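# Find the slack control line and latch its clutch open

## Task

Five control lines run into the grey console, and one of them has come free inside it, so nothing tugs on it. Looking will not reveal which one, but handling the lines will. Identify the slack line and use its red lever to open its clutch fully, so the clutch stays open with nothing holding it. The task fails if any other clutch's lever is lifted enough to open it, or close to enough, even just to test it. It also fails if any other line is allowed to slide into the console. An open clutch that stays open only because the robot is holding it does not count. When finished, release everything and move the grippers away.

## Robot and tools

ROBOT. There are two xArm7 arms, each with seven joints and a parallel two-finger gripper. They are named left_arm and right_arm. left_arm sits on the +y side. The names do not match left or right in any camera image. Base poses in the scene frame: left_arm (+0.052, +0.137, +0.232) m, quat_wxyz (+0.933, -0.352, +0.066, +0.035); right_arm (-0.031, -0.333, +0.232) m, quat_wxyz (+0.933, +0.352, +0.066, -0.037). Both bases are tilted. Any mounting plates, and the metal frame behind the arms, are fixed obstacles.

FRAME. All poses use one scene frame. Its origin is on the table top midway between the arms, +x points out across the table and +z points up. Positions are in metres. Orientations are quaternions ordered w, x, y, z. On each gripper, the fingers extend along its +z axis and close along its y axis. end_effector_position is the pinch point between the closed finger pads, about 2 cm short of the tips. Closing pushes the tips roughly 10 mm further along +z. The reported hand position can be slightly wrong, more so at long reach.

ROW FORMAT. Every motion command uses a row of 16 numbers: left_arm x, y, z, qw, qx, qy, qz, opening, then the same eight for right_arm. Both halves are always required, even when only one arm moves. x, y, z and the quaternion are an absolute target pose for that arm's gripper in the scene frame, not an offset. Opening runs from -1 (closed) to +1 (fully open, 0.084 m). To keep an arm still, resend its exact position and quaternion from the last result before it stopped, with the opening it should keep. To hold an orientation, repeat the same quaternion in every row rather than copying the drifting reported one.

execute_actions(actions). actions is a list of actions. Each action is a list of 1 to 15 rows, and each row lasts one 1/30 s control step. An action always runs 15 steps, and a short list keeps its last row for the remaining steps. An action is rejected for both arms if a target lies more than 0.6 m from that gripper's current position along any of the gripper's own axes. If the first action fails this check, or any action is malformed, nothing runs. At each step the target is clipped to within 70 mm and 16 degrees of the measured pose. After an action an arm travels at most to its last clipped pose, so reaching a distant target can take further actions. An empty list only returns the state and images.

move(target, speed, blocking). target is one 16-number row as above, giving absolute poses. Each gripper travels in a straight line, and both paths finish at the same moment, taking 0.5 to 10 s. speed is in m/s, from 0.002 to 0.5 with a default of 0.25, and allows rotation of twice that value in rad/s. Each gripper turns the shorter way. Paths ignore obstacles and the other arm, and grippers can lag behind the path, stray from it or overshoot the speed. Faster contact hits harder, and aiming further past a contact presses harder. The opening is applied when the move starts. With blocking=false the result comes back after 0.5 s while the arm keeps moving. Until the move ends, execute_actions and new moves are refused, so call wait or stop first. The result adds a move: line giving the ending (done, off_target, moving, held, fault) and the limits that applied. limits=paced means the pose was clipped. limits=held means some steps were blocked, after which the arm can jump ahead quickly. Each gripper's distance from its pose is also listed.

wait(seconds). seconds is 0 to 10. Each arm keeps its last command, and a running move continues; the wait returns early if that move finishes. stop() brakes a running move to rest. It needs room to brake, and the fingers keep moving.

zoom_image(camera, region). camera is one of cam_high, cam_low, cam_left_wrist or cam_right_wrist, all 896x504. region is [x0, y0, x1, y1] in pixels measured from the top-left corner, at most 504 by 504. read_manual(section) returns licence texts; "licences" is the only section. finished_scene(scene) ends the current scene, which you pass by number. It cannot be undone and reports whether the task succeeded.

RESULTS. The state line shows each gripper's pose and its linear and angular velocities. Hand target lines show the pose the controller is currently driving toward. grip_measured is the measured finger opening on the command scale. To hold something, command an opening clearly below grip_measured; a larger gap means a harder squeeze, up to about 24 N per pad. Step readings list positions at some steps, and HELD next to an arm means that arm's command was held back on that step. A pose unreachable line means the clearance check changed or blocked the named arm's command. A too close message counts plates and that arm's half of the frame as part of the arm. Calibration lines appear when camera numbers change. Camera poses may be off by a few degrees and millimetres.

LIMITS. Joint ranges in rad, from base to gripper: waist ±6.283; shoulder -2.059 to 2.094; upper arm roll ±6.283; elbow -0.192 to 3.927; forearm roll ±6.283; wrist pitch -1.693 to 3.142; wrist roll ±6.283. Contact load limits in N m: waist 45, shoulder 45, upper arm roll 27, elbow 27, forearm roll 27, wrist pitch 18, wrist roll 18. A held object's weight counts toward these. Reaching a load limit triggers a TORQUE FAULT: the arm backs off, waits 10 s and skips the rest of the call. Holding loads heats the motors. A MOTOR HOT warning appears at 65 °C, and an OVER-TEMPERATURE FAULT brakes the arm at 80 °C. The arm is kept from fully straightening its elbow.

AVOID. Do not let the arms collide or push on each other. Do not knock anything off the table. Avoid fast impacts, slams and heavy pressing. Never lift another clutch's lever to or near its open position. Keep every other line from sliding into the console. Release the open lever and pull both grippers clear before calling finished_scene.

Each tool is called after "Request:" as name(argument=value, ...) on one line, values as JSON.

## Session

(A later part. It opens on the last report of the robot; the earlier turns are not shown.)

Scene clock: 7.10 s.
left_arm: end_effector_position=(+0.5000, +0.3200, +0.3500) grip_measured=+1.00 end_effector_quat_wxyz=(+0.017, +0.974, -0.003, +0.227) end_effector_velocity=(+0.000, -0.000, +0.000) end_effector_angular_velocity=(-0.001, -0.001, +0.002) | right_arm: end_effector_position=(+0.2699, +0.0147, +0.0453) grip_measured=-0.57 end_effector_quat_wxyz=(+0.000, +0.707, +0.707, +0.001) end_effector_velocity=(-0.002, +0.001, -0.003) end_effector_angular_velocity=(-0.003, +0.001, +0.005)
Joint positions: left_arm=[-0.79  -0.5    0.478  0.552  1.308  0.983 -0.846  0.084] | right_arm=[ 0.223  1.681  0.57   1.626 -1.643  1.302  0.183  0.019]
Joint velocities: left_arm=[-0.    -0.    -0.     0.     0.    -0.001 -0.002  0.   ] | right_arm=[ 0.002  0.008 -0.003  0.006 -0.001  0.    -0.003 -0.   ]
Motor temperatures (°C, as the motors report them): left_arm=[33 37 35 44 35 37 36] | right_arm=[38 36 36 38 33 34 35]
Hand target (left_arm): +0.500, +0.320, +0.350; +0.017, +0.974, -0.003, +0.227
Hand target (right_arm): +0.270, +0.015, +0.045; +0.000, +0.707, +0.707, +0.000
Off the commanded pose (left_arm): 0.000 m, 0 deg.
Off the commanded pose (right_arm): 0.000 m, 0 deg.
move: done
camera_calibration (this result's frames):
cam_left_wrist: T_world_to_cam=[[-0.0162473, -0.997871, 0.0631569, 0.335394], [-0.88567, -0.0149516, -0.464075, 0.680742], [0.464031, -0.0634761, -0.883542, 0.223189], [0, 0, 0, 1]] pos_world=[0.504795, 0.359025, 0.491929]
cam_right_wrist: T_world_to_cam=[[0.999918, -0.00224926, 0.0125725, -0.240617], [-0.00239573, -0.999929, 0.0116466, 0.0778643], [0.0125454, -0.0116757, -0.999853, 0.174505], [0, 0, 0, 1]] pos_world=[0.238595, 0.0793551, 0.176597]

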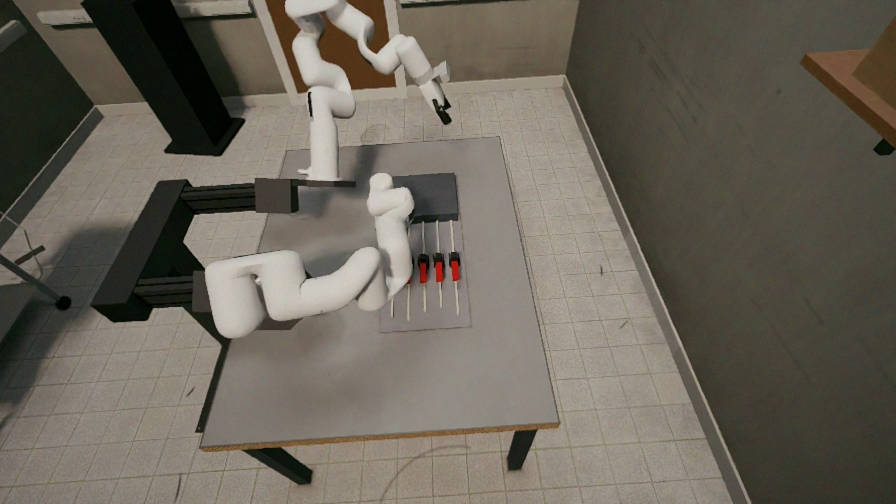

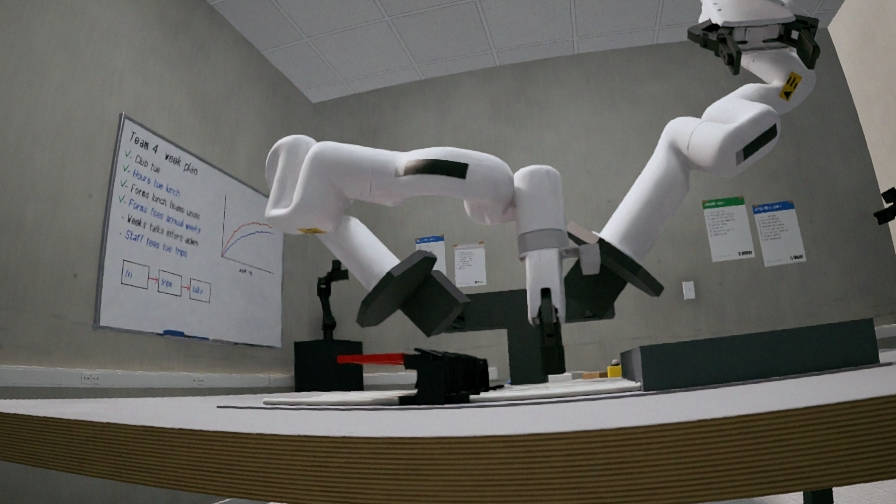

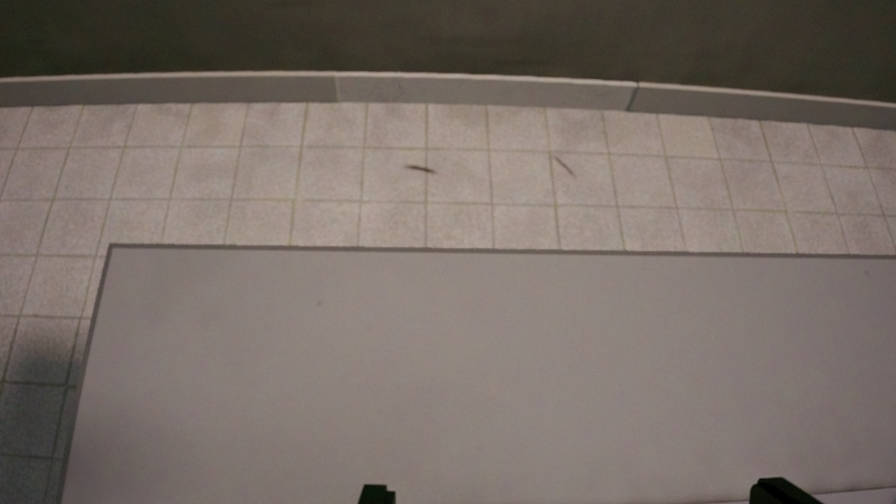

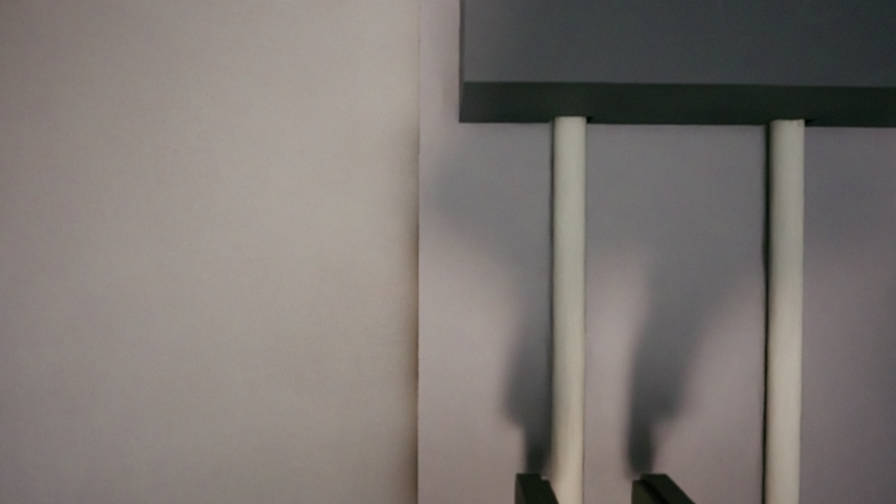

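Request:
execute_actions(actions=[[[0.5,0.32,0.35,0.017,0.974,-0.003,0.227,1,0.267,0.015,0.03,0,0.707,0.707,0,-0.55]],[[0.5,0.32,0.35,0.017,0.974,-0.003,0.227,1,0.267,0.015,0.023,0,0.707,0.707,0,-0.55]],[[0.5,0.32,0.35,0.017,0.974,-0.003,0.227,1,0.291,0.015,0.023,0,0.707,0.707,0,-0.55]]])

Request:
execute_actions(actions=[[[0.5,0.32,0.35,0.017,0.974,-0.003,0.227,1,0.291,0.015,0.045,0,0.707,0.707,0,-0.55]],[[0.5,0.32,0.35,0.017,0.974,-0.003,0.227,1,0.322,0.015,0.045,0,0.707,0.707,0,-0.55]],[[0.5,0.32,0.35,0.017,0.974,-0.003,0.227,1,0.322,0.015,0.03,0,0.707,0.707,0,-0.55]],[[0.5,0.32,0.35,0.017,0.974,-0.003,0.227,1,0.322,0.015,0.023,0,0.707,0.707,0,-0.55]],[[0.5,0.32,0.35,0.017,0.974,-0.003,0.227,1,0.346,0.015,0.023,0,0.707,0.707,0,-0.55]]])

Request:
execute_actions(actions=[[[0.5,0.32,0.35,0.017,0.974,-0.003,0.227,1,0.346,0.015,0.045,0,0.707,0.707,0,-0.55]],[[0.5,0.32,0.35,0.017,0.974,-0.003,0.227,1,0.377,0.015,0.045,0,0.707,0.707,0,-0.55]]])

Scene clock: 10.97 s.
left_arm: end_effector_position=(+0.5000, +0.3200, +0.3500) grip_measured=+1.00 end_effector_quat_wxyz=(+0.017, +0.974, -0.003, +0.227) end_effector_velocity=(+0.000, +0.000, +0.000) end_effector_angular_velocity=(+0.001, -0.002, -0.001) | right_arm: end_effector_position=(+0.2912, +0.0151, +0.0232) grip_measured=-0.57 end_effector_quat_wxyz=(+0.000, +0.707, +0.707, +0.000) end_effector_velocity=(+0.000, +0.000, +0.000) end_effector_angular_velocity=(-0.000, +0.003, -0.000)
Joint positions: left_arm=[-0.79  -0.5    0.478  0.552  1.308  0.983 -0.846  0.084] | right_arm=[ 0.211  1.722  0.548  1.715 -1.654  1.274  0.123  0.019]
Joint velocities: left_arm=[-0.001  0.    -0.     0.     0.001 -0.     0.001 -0.   ] | right_arm=[ 0.001  0.002  0.001  0.004  0.003  0.001 -0.003  0.   ]
Motor temperatures (°C, as the motors report them): left_arm=[33 37 35 44 35 37 36] | right_arm=[38 36 36 38 33 34 35]
Hand target (left_arm): +0.500, +0.320, +0.350; +0.017, +0.974, -0.003, +0.227
Hand target (right_arm): +0.291, +0.015, +0.023; -0.000, +0.707, +0.707, -0.000
Off the commanded pose (left_arm): 0.000 m, 0 deg.
Off the commanded pose (right_arm): 0.000 m, 0 deg.
Step readings (end_effector_position; steps 1 to 15: 1st action; 16 to 30: 2nd action; 31 to 45: 3rd action):
0: left_arm (+0.5000, +0.3200, +0.3500) | right_arm (+0.2696, +0.0147, +0.0450)
1: left_arm (+0.5000, +0.3200, +0.3500) | right_arm (+0.2696, +0.0147, +0.0449)
2: left_arm (+0.5000, +0.3200, +0.3500) | right_arm (+0.2696, +0.0152, +0.0439)
4: left_arm (+0.5000, +0.3200, +0.3500) | right_arm (+0.2687, +0.0153, +0.0374)
8: left_arm (+0.5000, +0.3200, +0.3500) | right_arm (+0.2661, +0.0141, +0.0298)
15: left_arm (+0.5000, +0.3200, +0.3500) | right_arm (+0.2671, +0.0151, +0.0303)
16: left_arm (+0.5000, +0.3200, +0.3500) | right_arm (+0.2671, +0.0150, +0.0302)
17: left_arm (+0.5000, +0.3200, +0.3500) | right_arm (+0.2671, +0.0153, +0.0295)
19: left_arm (+0.5000, +0.3200, +0.3500) | right_arm (+0.2672, +0.0152, +0.0262)
23: left_arm (+0.5000, +0.3200, +0.3500) | right_arm (+0.2669, +0.0149, +0.0234)
30: left_arm (+0.5000, +0.3200, +0.3500) | right_arm (+0.2670, +0.0151, +0.0233)
31: left_arm (+0.5000, +0.3200, +0.3500) | right_arm (+0.2670, +0.0151, +0.0232)
32: left_arm (+0.5000, +0.3200, +0.3500) | right_arm (+0.2678, +0.0151, +0.0232)
34: left_arm (+0.5000, +0.3200, +0.3500) | right_arm (+0.2754, +0.0158, +0.0233)
38: left_arm (+0.5000, +0.3200, +0.3500) | right_arm (+0.2926, +0.0138, +0.0233)
45: end_effector_position above
camera_calibration (this result's frames):
cam_left_wrist: T_world_to_cam=[[-0.0162474, -0.997871, 0.0631568, 0.335394], [-0.88567, -0.0149514, -0.464074, 0.680742], [0.464031, -0.0634761, -0.883542, 0.223189], [0, 0, 0, 1]] pos_world=[0.504795, 0.359025, 0.491929]
cam_right_wrist: T_world_to_cam=[[0.999924, -0.00262644, 0.0120358, -0.261682], [-0.00276792, -0.999927, 0.0117532, 0.0786841], [0.0120041, -0.0117856, -0.999858, 0.152253], [0, 0, 0, 1]] pos_world=[0.260052, 0.0797855, 0.154456]

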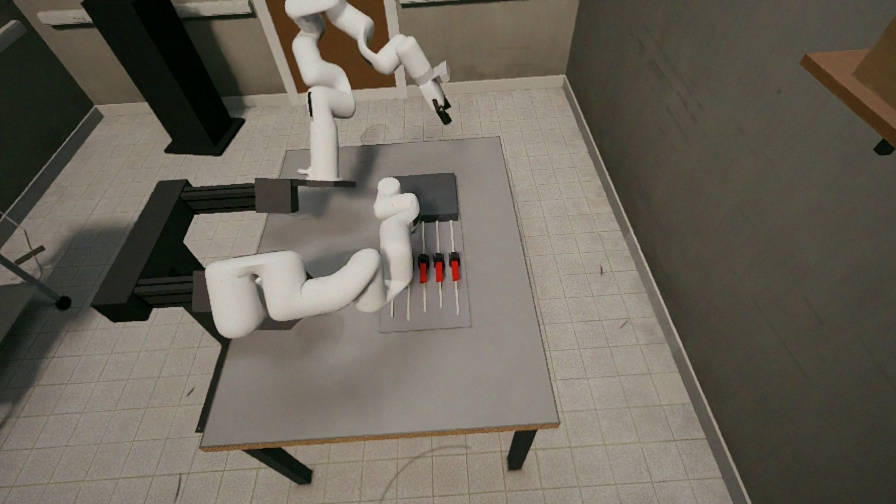

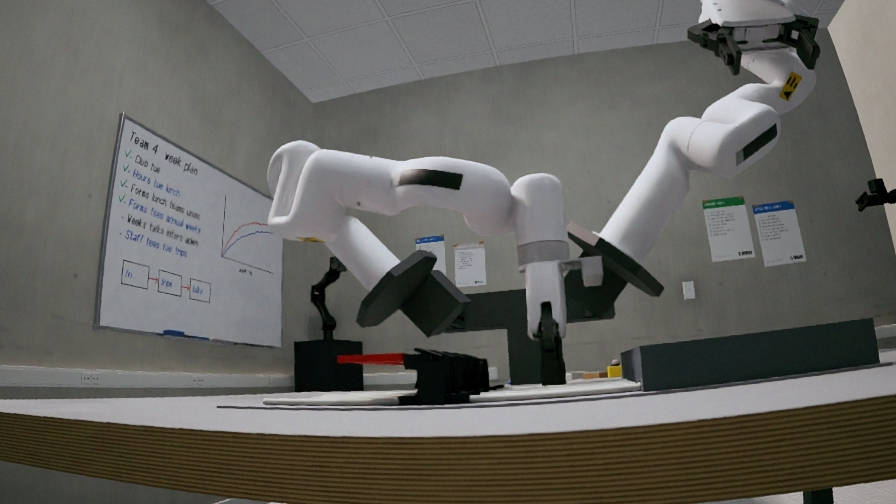

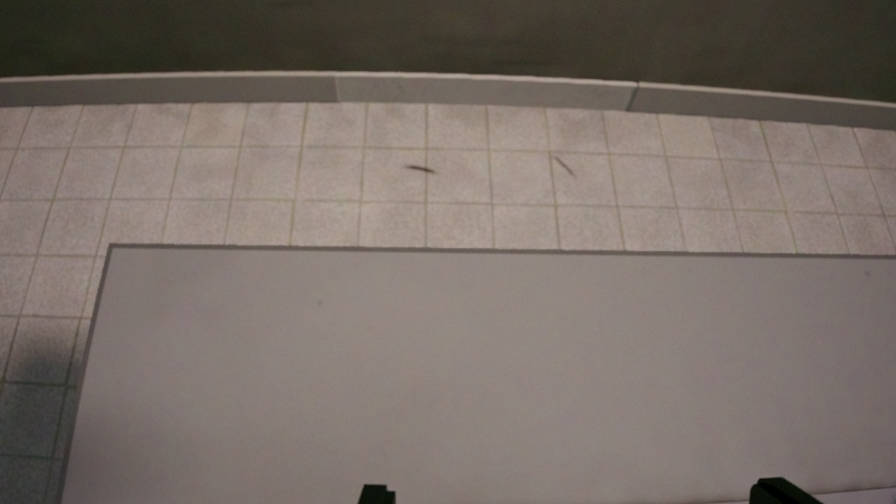

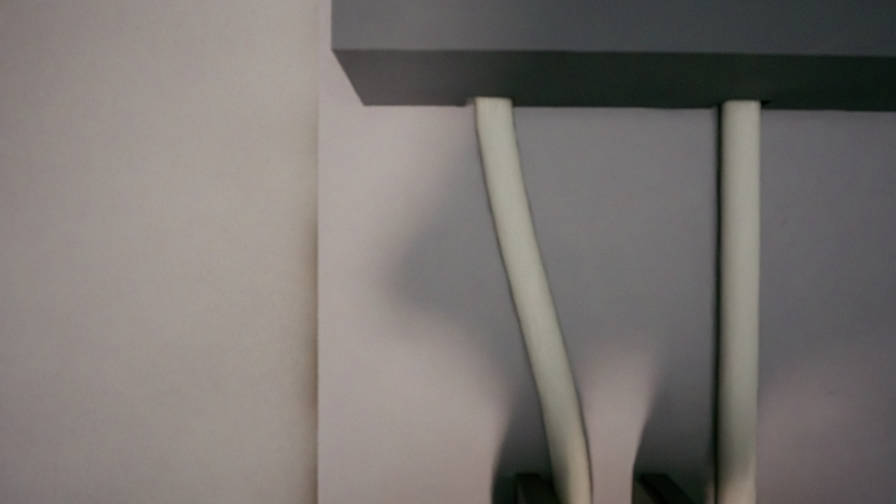

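Scene clock: 13.47 s.
left_arm: end_effector_position=(+0.5000, +0.3200, +0.3500) grip_measured=+1.00 end_effector_quat_wxyz=(+0.017, +0.974, -0.003, +0.227) end_effector_velocity=(-0.000, +0.000, -0.001) end_effector_angular_velocity=(-0.001, +0.002, +0.000) | right_arm: end_effector_position=(+0.3456, +0.0146, +0.0230) grip_measured=-0.57 end_effector_quat_wxyz=(+0.000, +0.707, +0.707, -0.001) end_effector_velocity=(+0.000, +0.001, -0.001) end_effector_angular_velocity=(+0.002, +0.005, -0.001)
Joint positions: left_arm=[-0.79  -0.5    0.478  0.552  1.308  0.983 -0.846  0.084] | right_arm=[ 0.22   1.751  0.564  1.881 -1.622  1.279 -0.022  0.019]
Joint velocities: left_arm=[ 0.     0.     0.002 -0.    -0.001 -0.001  0.001  0.   ] | right_arm=[-0.001  0.005  0.002  0.008  0.002 -0.    -0.005  0.   ]
Motor temperatures (°C, as the motors report them): left_arm=[33 37 35 45 35 37 36] | right_arm=[38 36 36 38 33 34 35]
Hand target (left_arm): +0.500, +0.320, +0.350; +0.017, +0.974, -0.003, +0.227
Hand target (right_arm): +0.346, +0.015, +0.023; -0.000, +0.707, +0.707, -0.000
Off the commanded pose (left_arm): 0.000 m, 0 deg.
Off the commanded pose (right_arm): 0.001 m, 0 deg.
Step readings (end_effector_position; steps 1 to 15: 1st action; 16 to 30: 2nd action; 31 to 45: 3rd action; 46 to 60: 4th action; 61 to 75: 5th action):
0: left_arm (+0.5000, +0.3200, +0.3500) | right_arm (+0.2912, +0.0151, +0.0232)
1: left_arm (+0.5000, +0.3200, +0.3500) | right_arm (+0.2912, +0.0151, +0.0232)
2: left_arm (+0.5000, +0.3200, +0.3500) | right_arm (+0.2910, +0.0147, +0.0244)
4: left_arm (+0.5000, +0.3200, +0.3500) | right_arm (+0.2896, +0.0143, +0.0330)
8: left_arm (+0.5000, +0.3200, +0.3500) | right_arm (+0.2911, +0.0164, +0.0448)
15: left_arm (+0.5000, +0.3200, +0.3500) | right_arm (+0.2908, +0.0149, +0.0445)
16: left_arm (+0.5000, +0.3200, +0.3500) | right_arm (+0.2909, +0.0149, +0.0446)
17: left_arm (+0.5000, +0.3200, +0.3500) | right_arm (+0.2918, +0.0150, +0.0447)
19: left_arm (+0.5000, +0.3200, +0.3500) | right_arm (+0.3017, +0.0154, +0.0448)
23: left_arm (+0.5000, +0.3200, +0.3500) | right_arm (+0.3238, +0.0131, +0.0456)
30: left_arm (+0.5000, +0.3200, +0.3500) | right_arm (+0.3207, +0.0154, +0.0449)
31: left_arm (+0.5000, +0.3200, +0.3500) | right_arm (+0.3211, +0.0153, +0.0449)
32: left_arm (+0.5000, +0.3200, +0.3500) | right_arm (+0.3217, +0.0156, +0.0439)
34: left_arm (+0.5000, +0.3200, +0.3500) | right_arm (+0.3223, +0.0154, +0.0374)
38: left_arm (+0.5000, +0.3200, +0.3500) | right_arm (+0.3211, +0.0141, +0.0298)
45: left_arm (+0.5000, +0.3200, +0.3500) | right_arm (+0.3221, +0.0151, +0.0303)
46: left_arm (+0.5000, +0.3200, +0.3500) | right_arm (+0.3220, +0.0151, +0.0302)
47: left_arm (+0.5000, +0.3200, +0.3500) | right_arm (+0.3221, +0.0153, +0.0296)
49: left_arm (+0.5000, +0.3200, +0.3500) | right_arm (+0.3222, +0.0152, +0.0263)
53: left_arm (+0.5000, +0.3200, +0.3500) | right_arm (+0.3219, +0.0149, +0.0234)
60: left_arm (+0.5000, +0.3200, +0.3500) | right_arm (+0.3220, +0.0151, +0.0233)
61: left_arm (+0.5000, +0.3200, +0.3500) | right_arm (+0.3220, +0.0151, +0.0232)
62: left_arm (+0.5000, +0.3200, +0.3500) | right_arm (+0.3228, +0.0152, +0.0232)
64: left_arm (+0.5000, +0.3200, +0.3500) | right_arm (+0.3300, +0.0160, +0.0233)
68: left_arm (+0.5000, +0.3200, +0.3500) | right_arm (+0.3457, +0.0139, +0.0233)
75: end_effector_position above
camera_calibration (this result's frames):
cam_left_wrist: T_world_to_cam=[[-0.0162474, -0.997871, 0.0631569, 0.335394], [-0.88567, -0.0149515, -0.464074, 0.680742], [0.464031, -0.0634761, -0.883542, 0.223189], [0, 0, 0, 1]] pos_world=[0.504795, 0.359025, 0.491929]
cam_right_wrist: T_world_to_cam=[[0.999938, -0.00200634, 0.0109874, -0.316061], [-0.00215537, -0.999906, 0.0135682, 0.078101], [0.0109592, -0.0135911, -0.999848, 0.151786], [0, 0, 0, 1]] pos_world=[0.314546, 0.0795225, 0.154176]

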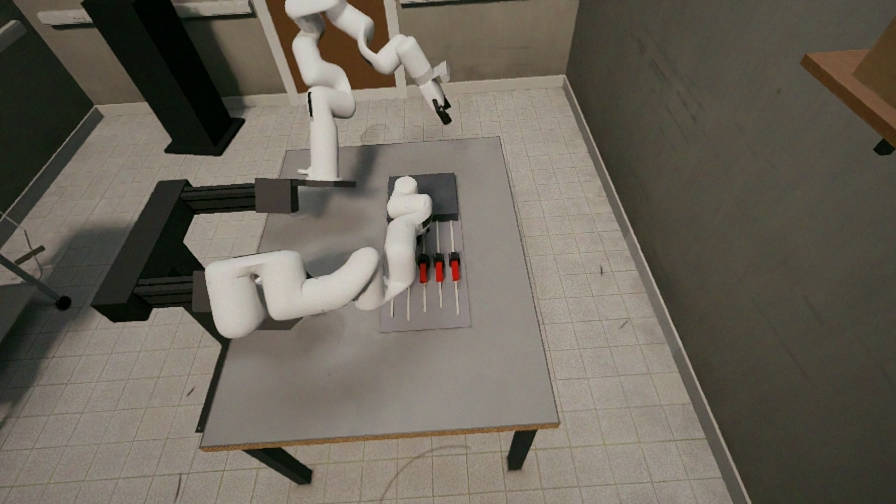

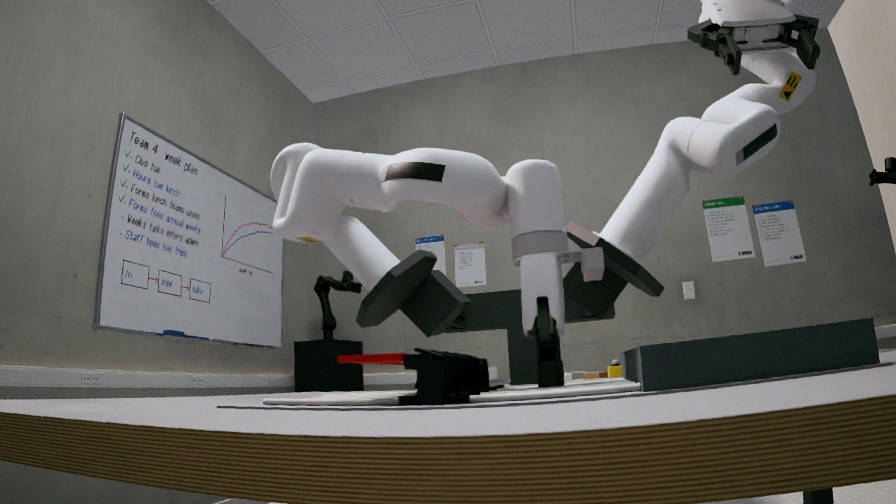

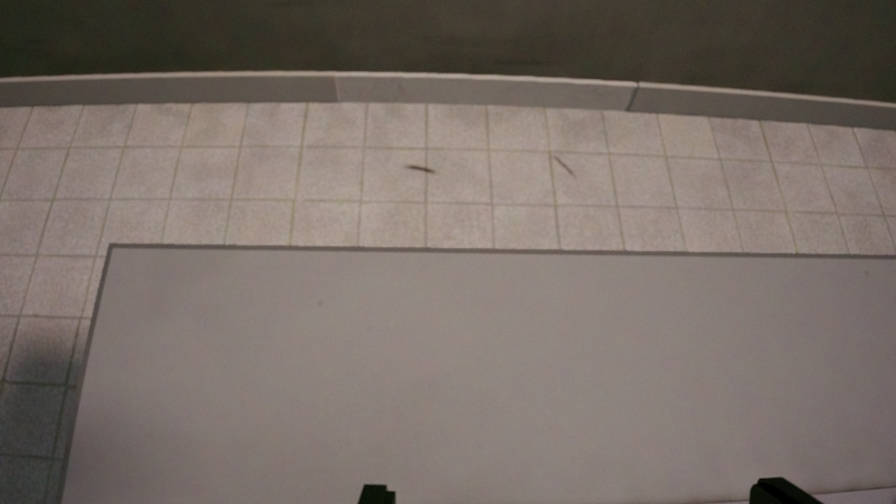

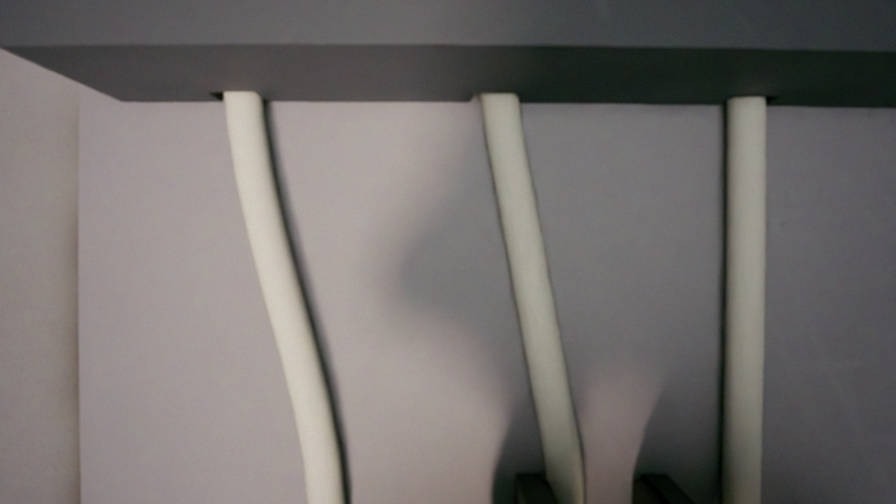

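Scene clock: 14.47 s.
left_arm: end_effector_position=(+0.5000, +0.3200, +0.3500) grip_measured=+1.00 end_effector_quat_wxyz=(+0.017, +0.974, -0.003, +0.227) end_effector_velocity=(+0.000, +0.000, +0.000) end_effector_angular_velocity=(+0.001, -0.001, -0.000) | right_arm: end_effector_position=(+0.3756, +0.0156, +0.0448) grip_measured=-0.57 end_effector_quat_wxyz=(-0.000, +0.706, +0.708, -0.000) end_effector_velocity=(+0.012, -0.004, +0.001) end_effector_angular_velocity=(-0.003, -0.004, -0.017)
Joint positions: left_arm=[-0.79  -0.5    0.478  0.552  1.308  0.983 -0.846  0.084] | right_arm=[ 0.246  1.742  0.597  1.96  -1.586  1.31  -0.1    0.019]
Joint velocities: left_arm=[-0.     0.     0.    -0.     0.002  0.    -0.001  0.   ] | right_arm=[-0.    -0.     0.001  0.027  0.003  0.003 -0.01   0.   ]
Motor temperatures (°C, as the motors report them): left_arm=[33 37 35 45 35 37 36] | right_arm=[38 36 37 38 33 34 35]
Hand target (left_arm): +0.500, +0.320, +0.350; +0.017, +0.974, -0.003, +0.227
Hand target (right_arm): +0.377, +0.015, +0.045; -0.000, +0.707, +0.707, -0.000
Off the commanded pose (left_arm): 0.000 m, 0 deg.
Off the commanded pose (right_arm): 0.002 m, 0 deg.
Step readings (end_effector_position; steps 1 to 15: 1st action; 16 to 30: 2nd action):
0: left_arm (+0.5000, +0.3200, +0.3500) | right_arm (+0.3456, +0.0146, +0.0230)
1: left_arm (+0.5000, +0.3200, +0.3500) | right_arm (+0.3456, +0.0146, +0.0230)
2: left_arm (+0.5000, +0.3200, +0.3500) | right_arm (+0.3455, +0.0145, +0.0242)
4: left_arm (+0.5000, +0.3200, +0.3500) | right_arm (+0.3445, +0.0152, +0.0331)
8: left_arm (+0.5000, +0.3200, +0.3500) | right_arm (+0.3482, +0.0161, +0.0451)
15: left_arm (+0.5000, +0.3200, +0.3500) | right_arm (+0.3459, +0.0149, +0.0445)
16: left_arm (+0.5000, +0.3200, +0.3500) | right_arm (+0.3460, +0.0149, +0.0446)
17: left_arm (+0.5000, +0.3200, +0.3500) | right_arm (+0.3468, +0.0150, +0.0447)
19: left_arm (+0.5000, +0.3200, +0.3500) | right_arm (+0.3559, +0.0155, +0.0448)
23: left_arm (+0.5000, +0.3200, +0.3500) | right_arm (+0.3780, +0.0125, +0.0459)
30: end_effector_position above
camera_calibration (this result's frames):
cam_left_wrist: T_world_to_cam=[[-0.0162474, -0.997871, 0.0631567, 0.335394], [-0.88567, -0.0149514, -0.464074, 0.680742], [0.464031, -0.063476, -0.883542, 0.223189], [0, 0, 0, 1]] pos_world=[0.504795, 0.359025, 0.491929]
cam_right_wrist: T_world_to_cam=[[0.999943, -0.000339516, 0.0106786, -0.346269], [-0.000464292, -0.999932, 0.0116845, 0.0782584], [0.0106739, -0.0116887, -0.999875, 0.173389], [0, 0, 0, 1]] pos_world=[0.344435, 0.0801622, 0.17615]

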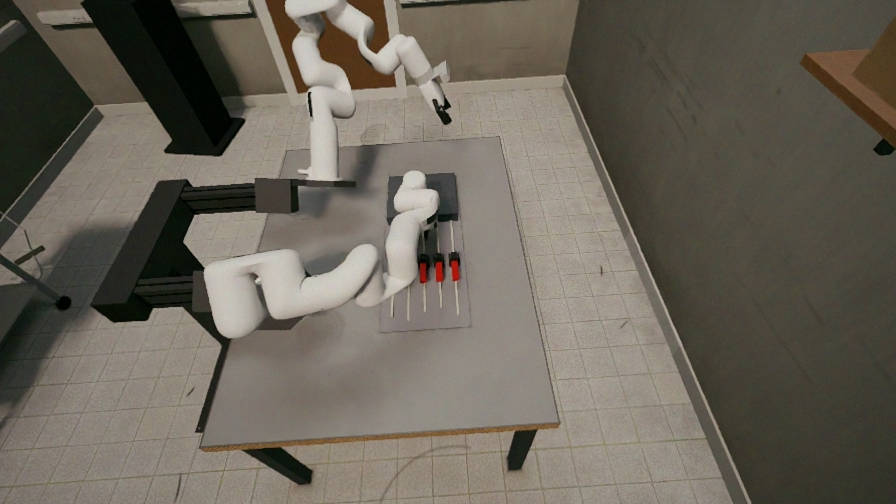

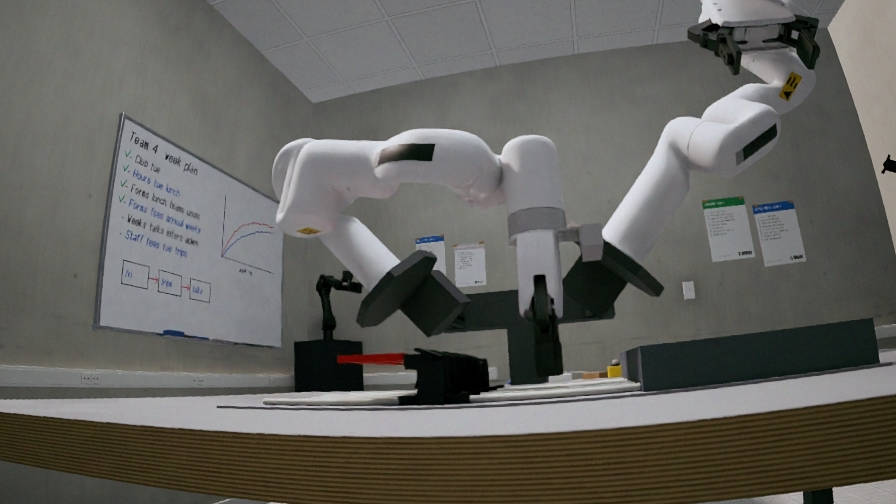

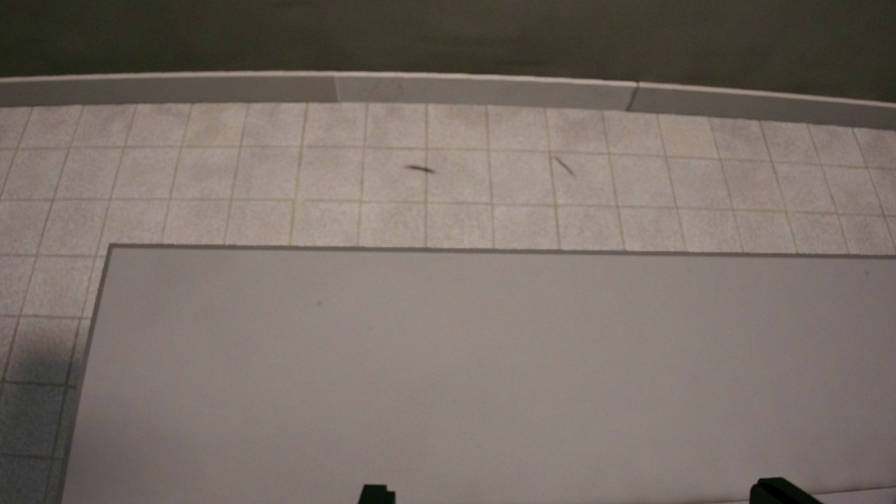

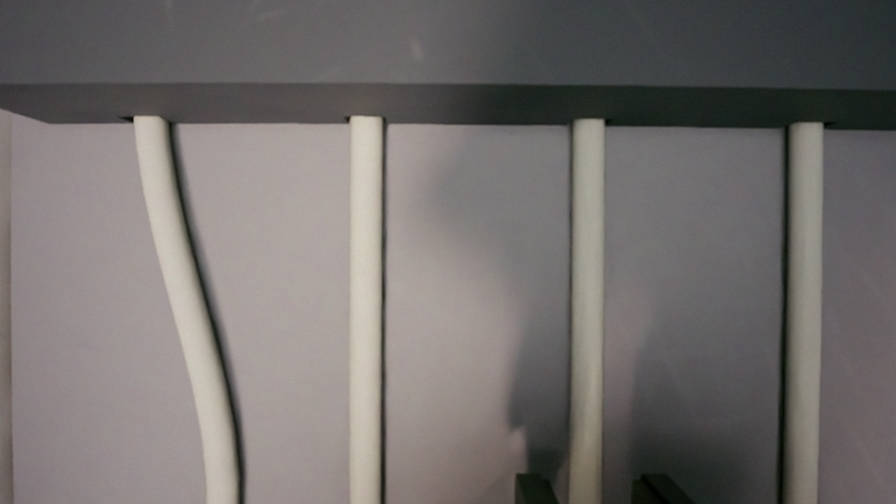

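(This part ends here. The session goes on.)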